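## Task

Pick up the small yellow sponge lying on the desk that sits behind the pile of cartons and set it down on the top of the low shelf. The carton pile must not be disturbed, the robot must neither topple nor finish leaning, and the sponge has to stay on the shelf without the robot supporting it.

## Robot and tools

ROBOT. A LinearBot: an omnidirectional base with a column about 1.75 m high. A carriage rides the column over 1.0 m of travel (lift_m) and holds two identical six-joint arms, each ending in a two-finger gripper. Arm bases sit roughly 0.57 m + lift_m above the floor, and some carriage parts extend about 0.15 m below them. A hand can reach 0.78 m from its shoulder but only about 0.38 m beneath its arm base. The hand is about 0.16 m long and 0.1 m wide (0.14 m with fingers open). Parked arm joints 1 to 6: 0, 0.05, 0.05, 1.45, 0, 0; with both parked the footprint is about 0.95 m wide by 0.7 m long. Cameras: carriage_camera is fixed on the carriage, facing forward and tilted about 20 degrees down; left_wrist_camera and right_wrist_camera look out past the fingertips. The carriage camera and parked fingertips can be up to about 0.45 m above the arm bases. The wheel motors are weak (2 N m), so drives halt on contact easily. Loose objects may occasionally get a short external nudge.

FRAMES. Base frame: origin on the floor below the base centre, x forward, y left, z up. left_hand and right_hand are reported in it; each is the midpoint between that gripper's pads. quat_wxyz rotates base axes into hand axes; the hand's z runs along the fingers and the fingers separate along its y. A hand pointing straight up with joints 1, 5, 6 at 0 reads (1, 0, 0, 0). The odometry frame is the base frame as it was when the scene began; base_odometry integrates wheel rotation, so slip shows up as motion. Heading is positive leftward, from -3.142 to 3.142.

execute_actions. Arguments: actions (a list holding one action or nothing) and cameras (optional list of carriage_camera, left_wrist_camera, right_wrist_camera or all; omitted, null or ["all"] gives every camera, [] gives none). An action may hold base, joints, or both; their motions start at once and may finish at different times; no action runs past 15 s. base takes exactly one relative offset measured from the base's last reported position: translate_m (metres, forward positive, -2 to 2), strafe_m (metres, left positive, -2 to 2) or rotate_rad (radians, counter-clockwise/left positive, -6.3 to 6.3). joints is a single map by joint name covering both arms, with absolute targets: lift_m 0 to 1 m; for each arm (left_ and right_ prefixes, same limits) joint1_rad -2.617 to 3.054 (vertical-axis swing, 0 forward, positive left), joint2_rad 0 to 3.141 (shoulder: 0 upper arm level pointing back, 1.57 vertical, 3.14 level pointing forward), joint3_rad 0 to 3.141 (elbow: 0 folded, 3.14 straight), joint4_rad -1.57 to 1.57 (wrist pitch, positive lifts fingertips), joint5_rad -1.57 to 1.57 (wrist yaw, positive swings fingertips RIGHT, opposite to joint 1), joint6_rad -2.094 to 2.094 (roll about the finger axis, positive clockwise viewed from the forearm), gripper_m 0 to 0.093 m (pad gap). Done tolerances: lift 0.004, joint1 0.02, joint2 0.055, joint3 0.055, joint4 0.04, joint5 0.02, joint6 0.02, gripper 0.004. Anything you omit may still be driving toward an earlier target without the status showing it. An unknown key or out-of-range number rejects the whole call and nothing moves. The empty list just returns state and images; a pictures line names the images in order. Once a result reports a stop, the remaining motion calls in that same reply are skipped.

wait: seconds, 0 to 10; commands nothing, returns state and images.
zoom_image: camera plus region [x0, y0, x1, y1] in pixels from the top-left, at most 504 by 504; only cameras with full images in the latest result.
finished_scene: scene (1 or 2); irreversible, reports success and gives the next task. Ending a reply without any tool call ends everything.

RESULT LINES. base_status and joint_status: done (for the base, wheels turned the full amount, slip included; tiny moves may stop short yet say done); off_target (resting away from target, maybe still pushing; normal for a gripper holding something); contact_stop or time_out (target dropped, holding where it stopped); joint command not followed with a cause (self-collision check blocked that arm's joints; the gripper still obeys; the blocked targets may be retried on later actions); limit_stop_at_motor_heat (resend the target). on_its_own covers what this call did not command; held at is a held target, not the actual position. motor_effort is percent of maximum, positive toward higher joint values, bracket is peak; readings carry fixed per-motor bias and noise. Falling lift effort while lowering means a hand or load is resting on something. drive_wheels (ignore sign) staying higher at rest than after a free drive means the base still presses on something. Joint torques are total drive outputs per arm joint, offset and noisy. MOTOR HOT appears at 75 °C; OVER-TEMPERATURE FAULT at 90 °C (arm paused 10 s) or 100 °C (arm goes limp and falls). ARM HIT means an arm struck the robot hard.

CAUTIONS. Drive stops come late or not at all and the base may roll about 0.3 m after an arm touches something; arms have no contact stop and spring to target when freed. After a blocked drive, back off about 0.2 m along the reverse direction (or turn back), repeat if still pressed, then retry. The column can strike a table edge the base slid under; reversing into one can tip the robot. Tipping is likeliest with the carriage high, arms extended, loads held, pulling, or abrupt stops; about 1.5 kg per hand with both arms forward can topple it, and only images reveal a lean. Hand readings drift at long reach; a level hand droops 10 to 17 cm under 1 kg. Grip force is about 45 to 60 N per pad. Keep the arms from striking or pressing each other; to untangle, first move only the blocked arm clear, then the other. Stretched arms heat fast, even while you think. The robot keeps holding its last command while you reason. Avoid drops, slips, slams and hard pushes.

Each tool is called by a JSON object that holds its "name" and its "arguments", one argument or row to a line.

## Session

{"name": "execute_actions", "arguments": {
  "actions": [],
  "cameras": ["carriage_camera"]
}}

Scene clock: 0.00 s.
Joint torques (N m, as the arm reports them, + toward a larger angle): no reading
base_odometry: x=+0.000 y=+0.000 heading=+0.000 (m, m, rad; odometry frame)
base_status: not commanded
joint_positions: lift_m=+0.303 left_joint1_rad=+0.005 left_joint2_rad=+0.049 left_joint3_rad=+0.069 left_joint4_rad=+1.445 left_joint5_rad=+0.043 left_joint6_rad=-0.027 left_gripper_m=+0.095 right_joint1_rad=+0.013 right_joint2_rad=+0.071 right_joint3_rad=+0.080 right_joint4_rad=+1.479 right_joint5_rad=-0.022 right_joint6_rad=-0.009 right_gripper_m=+0.095
joint_status: not commanded
motor_effort: lift_m=+31 drive_wheels=+1 (%)
left_hand: x=+0.2965 y=+0.3429 z=+1.3102 quat_wxyz=(+0.998, +0.021, +0.053, -0.012) (m; base frame)
right_hand: x=+0.2918 y=-0.3462 z=+1.3138 quat_wxyz=(+0.999, -0.011, +0.041, +0.002) (m; base frame)
pictures: carriage_camera
Images, in order (width x height): carriage_camera 672x504.

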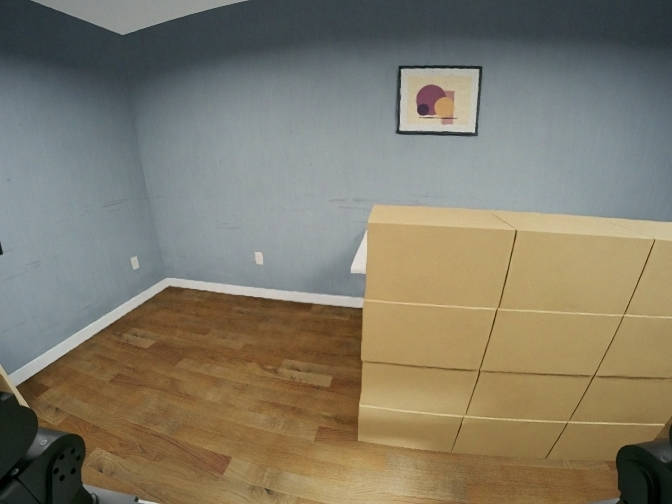

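Go left of the cartons and look at the desk.

{"name": "execute_actions", "arguments": {
  "actions": [
    {"base":{"strafe_m":0.8}}
  ],
  "cameras": []
}}

{"name": "execute_actions", "arguments": {
  "actions": [
    {"base":{"translate_m":1.7}}
  ],
  "cameras": []
}}

{"name": "execute_actions", "arguments": {
  "actions": [
    {"base":{"rotate_rad":-1.57}}
  ],
  "cameras": ["carriage_camera"]
}}

Scene clock: 5.20 s.
Joint torques (N m, as the arm reports them, + toward a larger angle): left_arm=[ 0.06  5.06  7.37 -0.37 -0.01 -0.05] | right_arm=[-0.22  4.53  5.07 -0.15 -0.02 -0.05]
base_odometry: x=-0.001 y=+0.800 heading=+0.001 (m, m, rad; odometry frame)
base_status: done
joint_positions: lift_m=+0.303 left_joint1_rad=+0.005 left_joint2_rad=+0.049 left_joint3_rad=+0.069 left_joint4_rad=+1.445 left_joint5_rad=+0.043 left_joint6_rad=-0.027 left_gripper_m=+0.095 right_joint1_rad=+0.013 right_joint2_rad=+0.071 right_joint3_rad=+0.080 right_joint4_rad=+1.479 right_joint5_rad=-0.022 right_joint6_rad=-0.009 right_gripper_m=+0.095
joint_status: not commanded
motor_effort: lift_m=+30(31) drive_wheels=-8(46) (%)
left_hand: x=+0.2965 y=+0.3429 z=+1.3102 quat_wxyz=(+0.998, +0.021, +0.053, -0.012) (m; base frame)
right_hand: x=+0.2918 y=-0.3462 z=+1.3138 quat_wxyz=(+0.999, -0.011, +0.041, +0.002) (m; base frame)
pictures: none
No camera images: the call's "cameras" was empty. Leave "cameras" out to get every camera's image.

Scene clock: 11.00 s.
Joint torques (N m, as the arm reports them, + toward a larger angle): left_arm=[ 0.07  5.03  7.26 -0.37 -0.03 -0.05] | right_arm=[-0.2   4.43  4.98 -0.17 -0.02 -0.05]
base_odometry: x=+1.699 y=+0.804 heading=+0.002 (m, m, rad; odometry frame)
base_status: done
joint_positions: lift_m=+0.303 left_joint1_rad=+0.005 left_joint2_rad=+0.049 left_joint3_rad=+0.069 left_joint4_rad=+1.446 left_joint5_rad=+0.043 left_joint6_rad=-0.027 left_gripper_m=+0.095 right_joint1_rad=+0.013 right_joint2_rad=+0.071 right_joint3_rad=+0.080 right_joint4_rad=+1.480 right_joint5_rad=-0.022 right_joint6_rad=-0.009 right_gripper_m=+0.095
joint_status: not commanded
motor_effort: lift_m=+31(31) drive_wheels=-8(44) (%)
left_hand: x=+0.2962 y=+0.3429 z=+1.3102 quat_wxyz=(+0.998, +0.021, +0.052, -0.012) (m; base frame)
right_hand: x=+0.2916 y=-0.3462 z=+1.3138 quat_wxyz=(+0.999, -0.011, +0.041, +0.002) (m; base frame)
pictures: none
No camera images: the call's "cameras" was empty. Leave "cameras" out to get every camera's image.

Scene clock: 14.10 s.
Joint torques (N m, as the arm reports them, + toward a larger angle): left_arm=[ 0.04  5.06  7.36 -0.39 -0.03 -0.04] | right_arm=[-0.2   4.53  5.1  -0.16 -0.01 -0.06]
base_odometry: x=+1.699 y=+0.804 heading=-1.566 (m, m, rad; odometry frame)
base_status: done
joint_positions: lift_m=+0.303 left_joint1_rad=+0.005 left_joint2_rad=+0.049 left_joint3_rad=+0.069 left_joint4_rad=+1.446 left_joint5_rad=+0.043 left_joint6_rad=-0.027 left_gripper_m=+0.095 right_joint1_rad=+0.013 right_joint2_rad=+0.071 right_joint3_rad=+0.080 right_joint4_rad=+1.480 right_joint5_rad=-0.022 right_joint6_rad=-0.009 right_gripper_m=+0.095
joint_status: not commanded
motor_effort: lift_m=+31(30) drive_wheels=+24(51) (%)
left_hand: x=+0.2962 y=+0.3429 z=+1.3102 quat_wxyz=(+0.998, +0.021, +0.052, -0.012) (m; base frame)
right_hand: x=+0.2917 y=-0.3461 z=+1.3138 quat_wxyz=(+0.999, -0.011, +0.041, +0.002) (m; base frame)
pictures: carriage_camera
Images, in order (width x height): carriage_camera 672x504.

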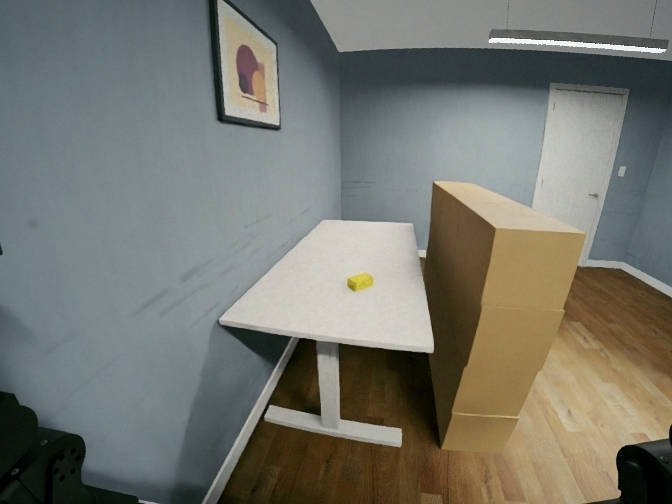

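{"name": "execute_actions", "arguments": {
  "actions": [
    {"base":{"translate_m":0.6},"joints":{"lift_m":0.45,"right_joint1_rad":0.5,"right_joint2_rad":2.8,"right_joint3_rad":2.1,"right_joint4_rad":-0.85,"right_joint5_rad":0,"right_joint6_rad":0.5}}
  ],
  "cameras": ["carriage_camera","right_wrist_camera"]
}}

Scene clock: 19.53 s.
Joint torques (N m, as the arm reports them, + toward a larger angle): left_arm=[ 0.03  5.01  7.37 -0.42 -0.01 -0.04] | right_arm=[  0.41 -18.07   6.14   0.32   0.04   0.06]
base_odometry: x=+1.700 y=+0.204 heading=-1.568 (m, m, rad; odometry frame)
base_status: done
joint_positions: lift_m=+0.450 left_joint1_rad=+0.005 left_joint2_rad=+0.049 left_joint3_rad=+0.069 left_joint4_rad=+1.448 left_joint5_rad=+0.042 left_joint6_rad=-0.027 left_gripper_m=+0.095 right_joint1_rad=+0.493 right_joint2_rad=+2.807 right_joint3_rad=+2.082 right_joint4_rad=-0.841 right_joint5_rad=-0.003 right_joint6_rad=+0.491 right_gripper_m=+0.095
joint_status: all done
motor_effort: lift_m=+30(39) drive_wheels=-14(53) (%)
left_hand: x=+0.2959 y=+0.3430 z=+1.4576 quat_wxyz=(+0.998, +0.020, +0.052, -0.012) (m; base frame)
right_hand: x=+0.7055 y=-0.1161 z=+0.8588 quat_wxyz=(+0.002, -0.001, +1.000, +0.003) (m; base frame)
pictures: carriage_camera, right_wrist_camera
Images, in order (width x height): carriage_camera 672x504, right_wrist_camera 672x504.

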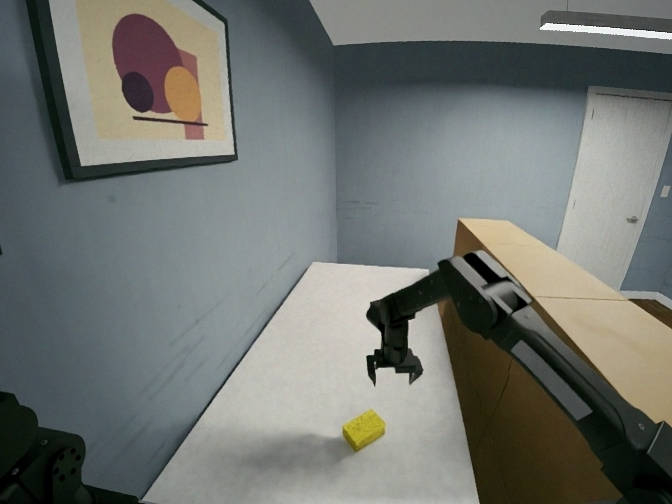

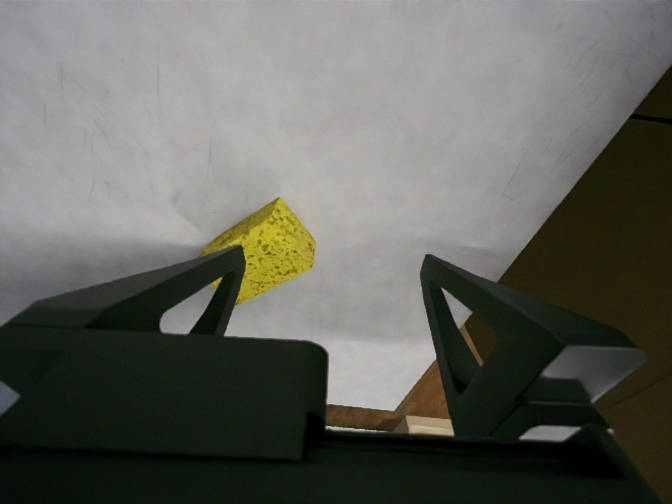

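{"name": "execute_actions", "arguments": {
  "actions": [
    {"base":{"strafe_m":0.07},"joints":{"right_joint6_rad":1.55}}
  ],
  "cameras": ["right_wrist_camera"]
}}

Scene clock: 24.97 s.
Joint torques (N m, as the arm reports them, + toward a larger angle): left_arm=[ 0.08  5.05  7.38 -0.37 -0.02 -0.04] | right_arm=[ -0.24 -17.85   5.77   0.34   0.06   0.05]
base_odometry: x=+1.762 y=+0.204 heading=-1.568 (m, m, rad; odometry frame)
base_status: strafe_m contact_stop (by the wheels' count: +0.062 of +0.070)
joint_positions: lift_m=+0.450 left_joint1_rad=+0.004 left_joint2_rad=+0.049 left_joint3_rad=+0.070 left_joint4_rad=+1.446 left_joint5_rad=+0.042 left_joint6_rad=-0.027 left_gripper_m=+0.095 right_joint1_rad=+0.500 right_joint2_rad=+2.806 right_joint3_rad=+2.085 right_joint4_rad=-0.848 right_joint5_rad=-0.002 right_joint6_rad=+1.541 right_gripper_m=+0.095
joint_status: all done
motor_effort: lift_m=+31(32) drive_wheels=+42(117) (%)
left_hand: x=+0.2963 y=+0.3431 z=+1.4576 quat_wxyz=(+0.998, +0.020, +0.053, -0.013) (m; base frame)
right_hand: x=+0.7032 y=-0.1131 z=+0.8599 quat_wxyz=(-0.001, +0.497, +0.868, +0.001) (m; base frame)
pictures: right_wrist_camera
Images, in order (width x height): right_wrist_camera 672x504.

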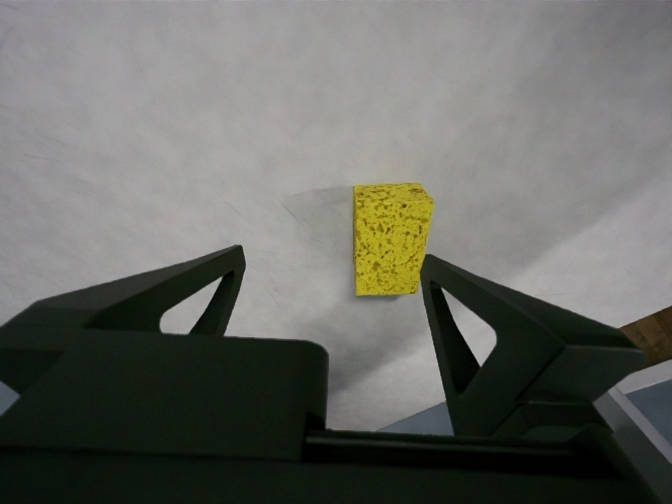

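{"name": "execute_actions", "arguments": {
  "actions": [
    {"base":{"translate_m":-0.06},"joints":{"right_joint1_rad":0.57}}
  ],
  "cameras": ["right_wrist_camera"]
}}

Scene clock: 28.83 s.
Joint torques (N m, as the arm reports them, + toward a larger angle): left_arm=[ 0.08  5.03  7.36 -0.38  0.   -0.04] | right_arm=[ -0.51 -17.93   6.01   0.28   0.07   0.05]
base_odometry: x=+1.762 y=+0.264 heading=-1.568 (m, m, rad; odometry frame)
base_status: done
joint_positions: lift_m=+0.450 left_joint1_rad=+0.004 left_joint2_rad=+0.049 left_joint3_rad=+0.070 left_joint4_rad=+1.446 left_joint5_rad=+0.042 left_joint6_rad=-0.027 left_gripper_m=+0.095 right_joint1_rad=+0.575 right_joint2_rad=+2.806 right_joint3_rad=+2.085 right_joint4_rad=-0.846 right_joint5_rad=+0.000 right_joint6_rad=+1.541 right_gripper_m=+0.095
joint_status: all done
motor_effort: lift_m=+30(30) drive_wheels=-4(31) (%)
left_hand: x=+0.2963 y=+0.3431 z=+1.4576 quat_wxyz=(+0.998, +0.020, +0.053, -0.013) (m; base frame)
right_hand: x=+0.6848 y=-0.0814 z=+0.8599 quat_wxyz=(+0.001, +0.464, +0.886, +0.002) (m; base frame)
pictures: right_wrist_camera
Images, in order (width x height): right_wrist_camera 672x504.

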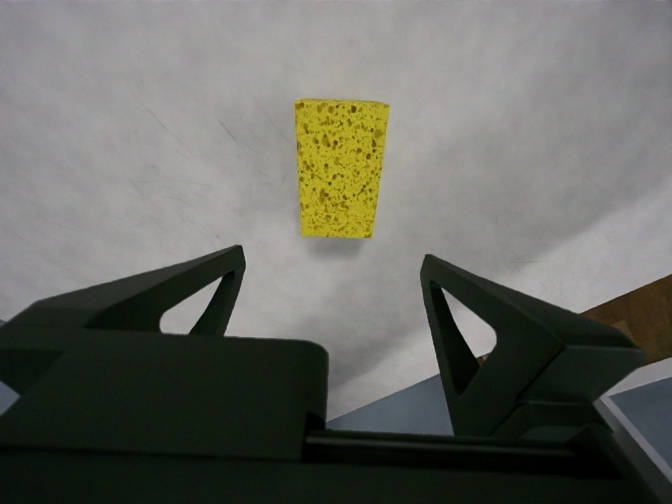

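Good. Lower, close, lift.

{"name": "execute_actions", "arguments": {
  "actions": [
    {"joints":{"lift_m":0.265}}
  ],
  "cameras": ["right_wrist_camera"]
}}

{"name": "execute_actions", "arguments": {
  "actions": [
    {"joints":{"right_gripper_m":0.0}}
  ],
  "cameras": []
}}

{"name": "execute_actions", "arguments": {
  "actions": [
    {"joints":{"lift_m":0.45}}
  ],
  "cameras": ["right_wrist_camera"]
}}

Scene clock: 31.97 s.
Joint torques (N m, as the arm reports them, + toward a larger angle): left_arm=[ 0.12  4.92  7.38 -0.37 -0.01 -0.04] | right_arm=[-0.59 -9.06  3.65  1.42  0.11  0.05]
base_odometry: x=+1.762 y=+0.264 heading=-1.568 (m, m, rad; odometry frame)
base_status: not commanded
joint_positions: lift_m=+0.265 left_joint1_rad=+0.004 left_joint2_rad=+0.049 left_joint3_rad=+0.070 left_joint4_rad=+1.446 left_joint5_rad=+0.042 left_joint6_rad=-0.027 left_gripper_m=+0.095 right_joint1_rad=+0.575 right_joint2_rad=+2.703 right_joint3_rad=+2.128 right_joint4_rad=-0.949 right_joint5_rad=-0.001 right_joint6_rad=+1.542 right_gripper_m=+0.095
joint_status: all done
motor_effort: lift_m=+27(28) drive_wheels=-3(3) (%)
left_hand: x=+0.2963 y=+0.3430 z=+1.2729 quat_wxyz=(+0.998, +0.020, +0.053, -0.013) (m; base frame)
right_hand: x=+0.6974 y=-0.0736 z=+0.7341 quat_wxyz=(+0.011, +0.465, +0.885, +0.020) (m; base frame)
pictures: right_wrist_camera
Images, in order (width x height): right_wrist_camera 672x504.

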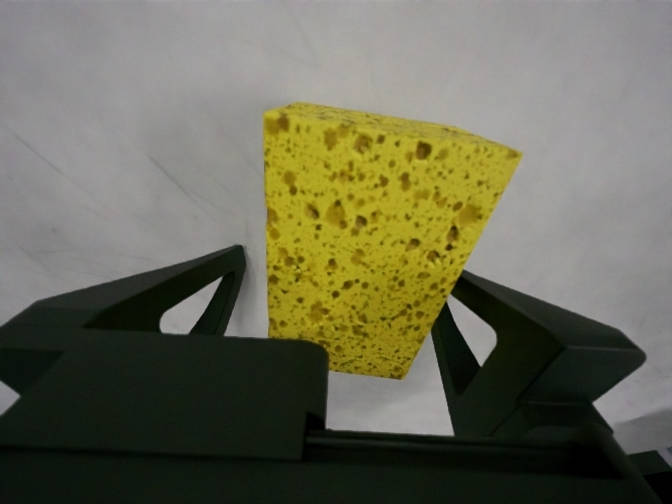

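Scene clock: 32.70 s.
Joint torques (N m, as the arm reports them, + toward a larger angle): left_arm=[ 0.08  5.01  7.31 -0.39 -0.02 -0.05] | right_arm=[-0.52 -9.04  3.67  1.52  0.06  0.04]
base_odometry: x=+1.762 y=+0.264 heading=-1.568 (m, m, rad; odometry frame)
base_status: not commanded
joint_positions: lift_m=+0.265 left_joint1_rad=+0.004 left_joint2_rad=+0.049 left_joint3_rad=+0.070 left_joint4_rad=+1.446 left_joint5_rad=+0.042 left_joint6_rad=-0.027 left_gripper_m=+0.095 right_joint1_rad=+0.575 right_joint2_rad=+2.703 right_joint3_rad=+2.128 right_joint4_rad=-0.965 right_joint5_rad=-0.001 right_joint6_rad=+1.542 right_gripper_m=+0.061
joint_status: right_gripper_m off_target (ended at +0.061, target +0.000)
motor_effort: lift_m=+27(27) drive_wheels=+1(2) (%)
left_hand: x=+0.2963 y=+0.3430 z=+1.2729 quat_wxyz=(+0.998, +0.020, +0.053, -0.013) (m; base frame)
right_hand: x=+0.6940 y=-0.0758 z=+0.7340 quat_wxyz=(+0.007, +0.465, +0.885, +0.013) (m; base frame)
pictures: none
No camera images: the call's "cameras" was empty. Leave "cameras" out to get every camera's image.

Scene clock: 33.97 s.
Joint torques (N m, as the arm reports them, + toward a larger angle): left_arm=[ 0.11  5.06  7.32 -0.36 -0.02 -0.04] | right_arm=[ -0.47 -17.51   4.24   0.47   0.03   0.04]
base_odometry: x=+1.762 y=+0.264 heading=-1.568 (m, m, rad; odometry frame)
base_status: not commanded
joint_positions: lift_m=+0.450 left_joint1_rad=+0.004 left_joint2_rad=+0.049 left_joint3_rad=+0.070 left_joint4_rad=+1.446 left_joint5_rad=+0.042 left_joint6_rad=-0.027 left_gripper_m=+0.095 right_joint1_rad=+0.575 right_joint2_rad=+2.799 right_joint3_rad=+2.112 right_joint4_rad=-0.859 right_joint5_rad=+0.000 right_joint6_rad=+1.542 right_gripper_m=+0.061
joint_status: all done
motor_effort: lift_m=+30(35) drive_wheels=+2(2) (%)
left_hand: x=+0.2963 y=+0.3430 z=+1.4577 quat_wxyz=(+0.998, +0.020, +0.053, -0.013) (m; base frame)
right_hand: x=+0.6920 y=-0.0772 z=+0.8693 quat_wxyz=(+0.006, +0.465, +0.885, +0.011) (m; base frame)
pictures: right_wrist_camera
Images, in order (width x height): right_wrist_camera 672x504.

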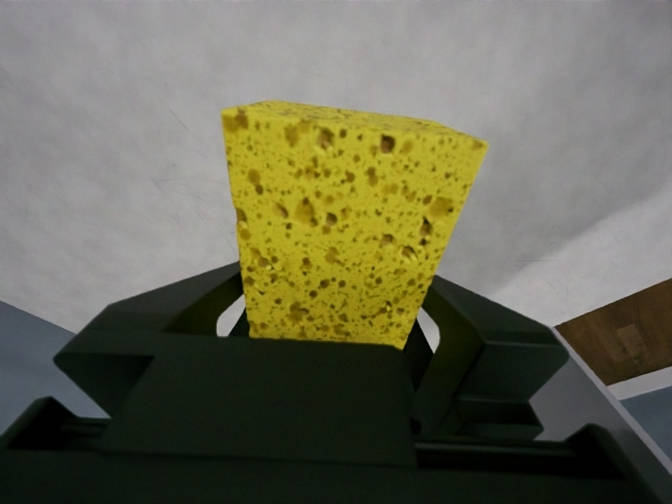

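Held. Fold arm, back out, find shelf.

{"name": "execute_actions", "arguments": {
  "actions": [
    {"base":{"translate_m":-0.5},"joints":{"right_joint1_rad":0.0,"right_joint2_rad":1.2,"right_joint3_rad":0.6,"right_joint4_rad":-1.0}}
  ],
  "cameras": []
}}

{"name": "execute_actions", "arguments": {
  "actions": [
    {"base":{"strafe_m":-0.15}}
  ],
  "cameras": []
}}

{"name": "execute_actions", "arguments": {
  "actions": [
    {"base":{"rotate_rad":-1.57}}
  ],
  "cameras": ["carriage_camera"]
}}

Scene clock: 38.60 s.
Joint torques (N m, as the arm reports them, + toward a larger angle): left_arm=[ 0.08  4.99  7.31 -0.38 -0.01 -0.04] | right_arm=[ 0.43 -4.25  4.29  0.22  0.01  0.04]
base_odometry: x=+1.761 y=+0.764 heading=-1.568 (m, m, rad; odometry frame)
base_status: done
joint_positions: lift_m=+0.450 left_joint1_rad=+0.004 left_joint2_rad=+0.049 left_joint3_rad=+0.070 left_joint4_rad=+1.446 left_joint5_rad=+0.042 left_joint6_rad=-0.027 left_gripper_m=+0.095 right_joint1_rad=-0.009 right_joint2_rad=+1.213 right_joint3_rad=+0.616 right_joint4_rad=-0.994 right_joint5_rad=+0.007 right_joint6_rad=+1.542 right_gripper_m=+0.061
joint_status: all done
motor_effort: lift_m=+30(30) drive_wheels=-4(43) (%)
left_hand: x=+0.2963 y=+0.3430 z=+1.4577 quat_wxyz=(+0.998, +0.020, +0.053, -0.013) (m; base frame)
right_hand: x=+0.4295 y=-0.3527 z=+1.0487 quat_wxyz=(-0.005, +0.700, +0.714, -0.009) (m; base frame)
pictures: none
No camera images: the call's "cameras" was empty. Leave "cameras" out to get every camera's image.

Scene clock: 40.57 s.
Joint torques (N m, as the arm reports them, + toward a larger angle): left_arm=[ 0.11  4.98  7.35 -0.38 -0.02 -0.04] | right_arm=[ 0.39 -4.26  4.29  0.23  0.02  0.04]
base_odometry: x=+1.611 y=+0.764 heading=-1.569 (m, m, rad; odometry frame)
base_status: done
joint_positions: lift_m=+0.450 left_joint1_rad=+0.004 left_joint2_rad=+0.049 left_joint3_rad=+0.070 left_joint4_rad=+1.446 left_joint5_rad=+0.042 left_joint6_rad=-0.027 left_gripper_m=+0.095 right_joint1_rad=-0.009 right_joint2_rad=+1.213 right_joint3_rad=+0.616 right_joint4_rad=-0.994 right_joint5_rad=+0.005 right_joint6_rad=+1.542 right_gripper_m=+0.061
joint_status: not commanded
motor_effort: lift_m=+30(30) drive_wheels=-9(36) (%)
left_hand: x=+0.2963 y=+0.3430 z=+1.4577 quat_wxyz=(+0.998, +0.020, +0.053, -0.013) (m; base frame)
right_hand: x=+0.4295 y=-0.3524 z=+1.0487 quat_wxyz=(-0.005, +0.700, +0.714, -0.009) (m; base frame)
pictures: none
No camera images: the call's "cameras" was empty. Leave "cameras" out to get every camera's image.

Scene clock: 43.67 s.
Joint torques (N m, as the arm reports them, + toward a larger angle): left_arm=[ 0.09  5.01  7.36 -0.38 -0.01 -0.05] | right_arm=[ 0.38 -4.01  4.37  0.24  0.03  0.04]
base_odometry: x=+1.611 y=+0.764 heading=-3.137 (m, m, rad; odometry frame)
base_status: done
joint_positions: lift_m=+0.450 left_joint1_rad=+0.004 left_joint2_rad=+0.049 left_joint3_rad=+0.070 left_joint4_rad=+1.446 left_joint5_rad=+0.042 left_joint6_rad=-0.027 left_gripper_m=+0.095 right_joint1_rad=-0.009 right_joint2_rad=+1.213 right_joint3_rad=+0.616 right_joint4_rad=-0.994 right_joint5_rad=+0.004 right_joint6_rad=+1.542 right_gripper_m=+0.061
joint_status: not commanded
motor_effort: lift_m=+30(30) drive_wheels=+22(54) (%)
left_hand: x=+0.2961 y=+0.3430 z=+1.4577 quat_wxyz=(+0.998, +0.020, +0.052, -0.013) (m; base frame)
right_hand: x=+0.4294 y=-0.3522 z=+1.0487 quat_wxyz=(-0.006, +0.700, +0.714, -0.008) (m; base frame)
pictures: carriage_camera
Images, in order (width x height): carriage_camera 672x504.

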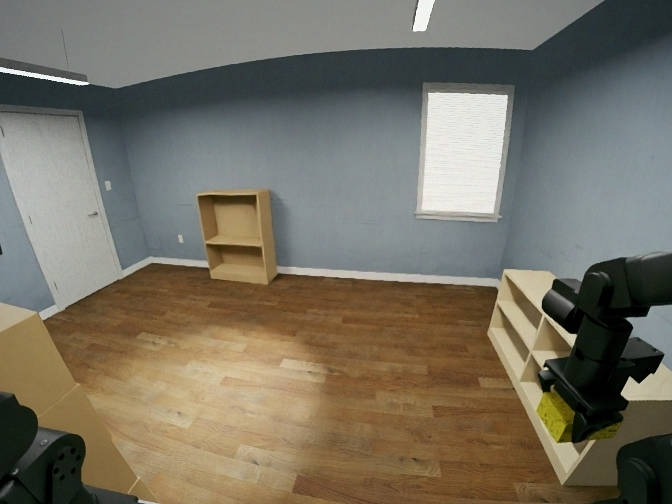

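{"name": "execute_actions", "arguments": {
  "actions": [
    {"base":{"translate_m":1.0}}
  ],
  "cameras": []
}}

{"name": "execute_actions", "arguments": {
  "actions": [
    {"base":{"rotate_rad":-1.57}}
  ],
  "cameras": ["carriage_camera"]
}}

Scene clock: 49.23 s.
Joint torques (N m, as the arm reports them, + toward a larger angle): left_arm=[ 0.04  5.01  7.34 -0.42 -0.02 -0.03] | right_arm=[ 0.41 -4.27  4.27  0.25  0.03  0.03]
base_odometry: x=+0.611 y=+0.762 heading=-3.138 (m, m, rad; odometry frame)
base_status: done
joint_positions: lift_m=+0.450 left_joint1_rad=+0.004 left_joint2_rad=+0.049 left_joint3_rad=+0.070 left_joint4_rad=+1.447 left_joint5_rad=+0.042 left_joint6_rad=-0.027 left_gripper_m=+0.095 right_joint1_rad=-0.009 right_joint2_rad=+1.213 right_joint3_rad=+0.616 right_joint4_rad=-0.995 right_joint5_rad=+0.004 right_joint6_rad=+1.542 right_gripper_m=+0.061
joint_status: not commanded
motor_effort: lift_m=+30(30) drive_wheels=-13(57) (%)
left_hand: x=+0.2959 y=+0.3430 z=+1.4577 quat_wxyz=(+0.998, +0.020, +0.052, -0.013) (m; base frame)
right_hand: x=+0.4291 y=-0.3522 z=+1.0487 quat_wxyz=(-0.006, +0.700, +0.714, -0.009) (m; base frame)
pictures: none
No camera images: the call's "cameras" was empty. Leave "cameras" out to get every camera's image.

Scene clock: 52.33 s.
Joint torques (N m, as the arm reports them, + toward a larger angle): left_arm=[ 0.05  5.03  7.39 -0.41 -0.02 -0.03] | right_arm=[ 0.3  -4.17  4.34  0.23  0.04  0.05]
base_odometry: x=+0.611 y=+0.761 heading=+1.577 (m, m, rad; odometry frame)
base_status: done
joint_positions: lift_m=+0.450 left_joint1_rad=+0.004 left_joint2_rad=+0.049 left_joint3_rad=+0.070 left_joint4_rad=+1.446 left_joint5_rad=+0.042 left_joint6_rad=-0.027 left_gripper_m=+0.095 right_joint1_rad=-0.008 right_joint2_rad=+1.212 right_joint3_rad=+0.616 right_joint4_rad=-0.996 right_joint5_rad=+0.003 right_joint6_rad=+1.542 right_gripper_m=+0.060
joint_status: not commanded
motor_effort: lift_m=+30(30) drive_wheels=+23(50) (%)
left_hand: x=+0.2961 y=+0.3430 z=+1.4577 quat_wxyz=(+0.998, +0.020, +0.052, -0.013) (m; base frame)
right_hand: x=+0.4291 y=-0.3518 z=+1.0489 quat_wxyz=(-0.007, +0.700, +0.714, -0.008) (m; base frame)
pictures: carriage_camera
Images, in order (width x height): carriage_camera 672x504.

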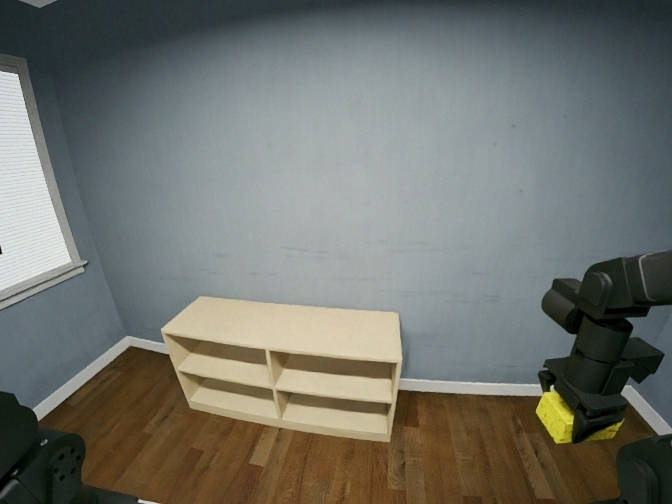

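{"name": "execute_actions", "arguments": {
  "actions": [
    {"base":{"strafe_m":0.65}}
  ],
  "cameras": []
}}

{"name": "execute_actions", "arguments": {
  "actions": [
    {"base":{"translate_m":0.5},"joints":{"lift_m":0.0,"right_joint2_rad":1.9,"right_joint3_rad":1.6,"right_joint4_rad":-1.27}}
  ],
  "cameras": ["carriage_camera"]
}}

Scene clock: 57.47 s.
Joint torques (N m, as the arm reports them, + toward a larger angle): left_arm=[ 0.08  5.05  7.31 -0.39 -0.01 -0.03] | right_arm=[ 0.34 -4.12  4.22  0.24  0.05  0.03]
base_odometry: x=-0.039 y=+0.759 heading=+1.575 (m, m, rad; odometry frame)
base_status: done
joint_positions: lift_m=+0.450 left_joint1_rad=+0.004 left_joint2_rad=+0.049 left_joint3_rad=+0.070 left_joint4_rad=+1.446 left_joint5_rad=+0.042 left_joint6_rad=-0.027 left_gripper_m=+0.095 right_joint1_rad=-0.008 right_joint2_rad=+1.212 right_joint3_rad=+0.616 right_joint4_rad=-0.996 right_joint5_rad=+0.003 right_joint6_rad=+1.542 right_gripper_m=+0.060
joint_status: not commanded
motor_effort: lift_m=+30(30) drive_wheels=-12(51) (%)
left_hand: x=+0.2961 y=+0.3430 z=+1.4577 quat_wxyz=(+0.998, +0.020, +0.052, -0.013) (m; base frame)
right_hand: x=+0.4291 y=-0.3518 z=+1.0489 quat_wxyz=(-0.007, +0.700, +0.714, -0.008) (m; base frame)
pictures: none
No camera images: the call's "cameras" was empty. Leave "cameras" out to get every camera's image.

Scene clock: 60.70 s.
Joint torques (N m, as the arm reports them, + toward a larger angle): left_arm=[ 0.05  5.    7.34 -0.39 -0.02 -0.04] | right_arm=[  0.38 -11.12   6.54   0.33   0.03   0.05]
base_odometry: x=-0.042 y=+1.259 heading=+1.576 (m, m, rad; odometry frame)
base_status: done
joint_positions: lift_m=+0.003 left_joint1_rad=+0.004 left_joint2_rad=+0.049 left_joint3_rad=+0.070 left_joint4_rad=+1.446 left_joint5_rad=+0.042 left_joint6_rad=-0.027 left_gripper_m=+0.095 right_joint1_rad=-0.008 right_joint2_rad=+1.900 right_joint3_rad=+1.585 right_joint4_rad=-1.271 right_joint5_rad=+0.003 right_joint6_rad=+1.542 right_gripper_m=+0.060
joint_status: all done
joint sent to its limit — the command would take lift_m past its lower limit, so that joint was sent only as far as its limit.
motor_effort: lift_m=+31(32) drive_wheels=-14(39) (%)
left_hand: x=+0.2962 y=+0.3430 z=+1.0103 quat_wxyz=(+0.998, +0.020, +0.052, -0.013) (m; base frame)
right_hand: x=+0.6237 y=-0.3534 z=+0.6732 quat_wxyz=(-0.004, +0.700, +0.714, -0.006) (m; base frame)
pictures: carriage_camera
Images, in order (width x height): carriage_camera 672x504.

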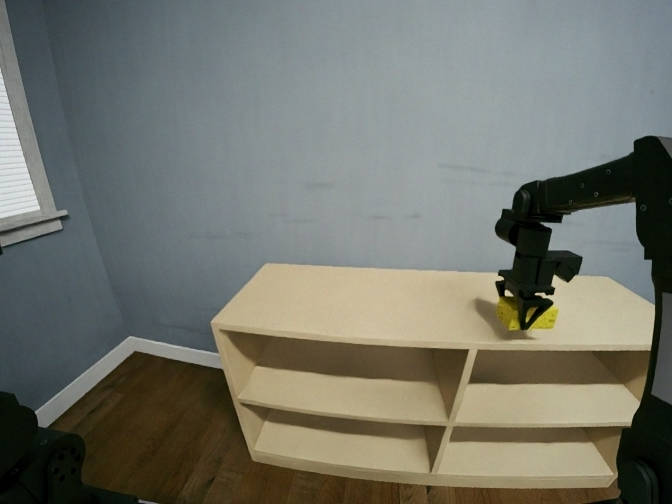

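Matches the previous geometry. Lower, release, lift.

{"name": "execute_actions", "arguments": {
  "actions": [
    {"joints":{"right_joint2_rad":2.0,"right_joint3_rad":1.2,"right_joint4_rad":-0.77}}
  ],
  "cameras": []
}}

{"name": "execute_actions", "arguments": {
  "actions": [
    {"joints":{"right_gripper_m":0.093,"right_joint2_rad":1.86,"right_joint3_rad":1.33,"right_joint4_rad":-0.89}}
  ],
  "cameras": []
}}

{"name": "execute_actions", "arguments": {
  "actions": [
    {"joints":{"lift_m":0.3}}
  ],
  "cameras": ["carriage_camera"]
}}

Scene clock: 63.10 s.
Joint torques (N m, as the arm reports them, + toward a larger angle): left_arm=[ 0.06  4.98  7.34 -0.39 -0.01 -0.04] | right_arm=[ 0.27  1.2  -2.18  1.96  0.03  0.  ]
base_odometry: x=-0.042 y=+1.259 heading=+1.576 (m, m, rad; odometry frame)
base_status: not commanded
joint_positions: lift_m=+0.003 left_joint1_rad=+0.004 left_joint2_rad=+0.049 left_joint3_rad=+0.070 left_joint4_rad=+1.446 left_joint5_rad=+0.042 left_joint6_rad=-0.027 left_gripper_m=+0.095 right_joint1_rad=-0.006 right_joint2_rad=+1.862 right_joint3_rad=+1.325 right_joint4_rad=-0.906 right_joint5_rad=+0.005 right_joint6_rad=+1.545 right_gripper_m=+0.060
joint_status: right_joint2_rad off_target (ended at +1.862, target +2.000); right_joint3_rad off_target (ended at +1.325, target +1.200); right_joint4_rad off_target (ended at -0.906, target -0.770)
motor_effort: lift_m=+25(31) drive_wheels=-8(13) (%)
left_hand: x=+0.2962 y=+0.3430 z=+1.0107 quat_wxyz=(+0.998, +0.020, +0.052, -0.013) (m; base frame)
right_hand: x=+0.6388 y=-0.3533 z=+0.6235 quat_wxyz=(+0.048, +0.699, +0.712, +0.043) (m; base frame)
pictures: none
No camera images: the call's "cameras" was empty. Leave "cameras" out to get every camera's image.

Scene clock: 63.83 s.
Joint torques (N m, as the arm reports them, + toward a larger angle): left_arm=[ 0.06  4.97  7.42 -0.39 -0.01 -0.03] | right_arm=[  0.25 -10.05   6.05   0.79   0.03   0.01]
base_odometry: x=-0.042 y=+1.259 heading=+1.576 (m, m, rad; odometry frame)
base_status: not commanded
joint_positions: lift_m=+0.003 left_joint1_rad=+0.004 left_joint2_rad=+0.049 left_joint3_rad=+0.070 left_joint4_rad=+1.446 left_joint5_rad=+0.042 left_joint6_rad=-0.027 left_gripper_m=+0.095 right_joint1_rad=-0.006 right_joint2_rad=+1.852 right_joint3_rad=+1.327 right_joint4_rad=-0.907 right_joint5_rad=+0.005 right_joint6_rad=+1.545 right_gripper_m=+0.093
joint_status: all done
motor_effort: lift_m=+29(29) drive_wheels=-7(8) (%)
left_hand: x=+0.2962 y=+0.3430 z=+1.0104 quat_wxyz=(+0.998, +0.020, +0.052, -0.013) (m; base frame)
right_hand: x=+0.6399 y=-0.3533 z=+0.6272 quat_wxyz=(+0.051, +0.699, +0.712, +0.047) (m; base frame)
pictures: none
No camera images: the call's "cameras" was empty. Leave "cameras" out to get every camera's image.

Scene clock: 65.57 s.
Joint torques (N m, as the arm reports them, + toward a larger angle): left_arm=[ 0.07  5.06  7.33 -0.38 -0.02 -0.05] | right_arm=[  0.22 -10.49   5.78   0.69   0.03   0.01]
base_odometry: x=-0.042 y=+1.259 heading=+1.576 (m, m, rad; odometry frame)
base_status: not commanded
joint_positions: lift_m=+0.300 left_joint1_rad=+0.004 left_joint2_rad=+0.049 left_joint3_rad=+0.070 left_joint4_rad=+1.446 left_joint5_rad=+0.042 left_joint6_rad=-0.027 left_gripper_m=+0.095 right_joint1_rad=-0.006 right_joint2_rad=+1.857 right_joint3_rad=+1.327 right_joint4_rad=-0.899 right_joint5_rad=+0.004 right_joint6_rad=+1.545 right_gripper_m=+0.093
joint_status: all done
motor_effort: lift_m=+30(37) drive_wheels=+7(9) (%)
left_hand: x=+0.2962 y=+0.3430 z=+1.3076 quat_wxyz=(+0.998, +0.020, +0.052, -0.013) (m; base frame)
right_hand: x=+0.6414 y=-0.3533 z=+0.9231 quat_wxyz=(+0.052, +0.698, +0.712, +0.048) (m; base frame)
pictures: carriage_camera
Images, in order (width x height): carriage_camera 672x504.

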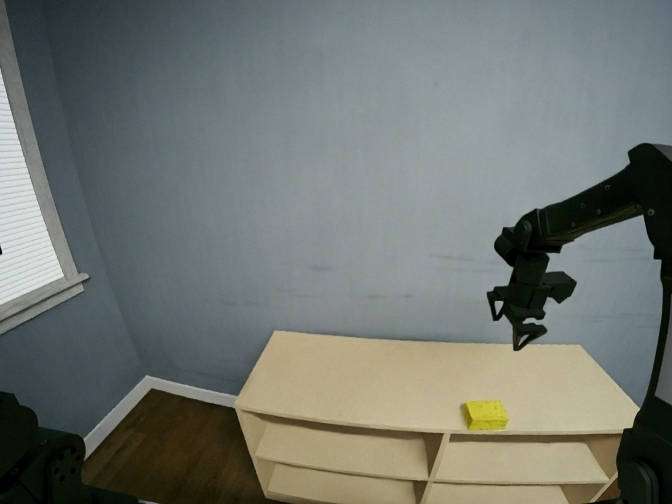

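{"name": "finished_scene", "arguments": {
  "scene": 2
}}

The scene is finished: the task was done.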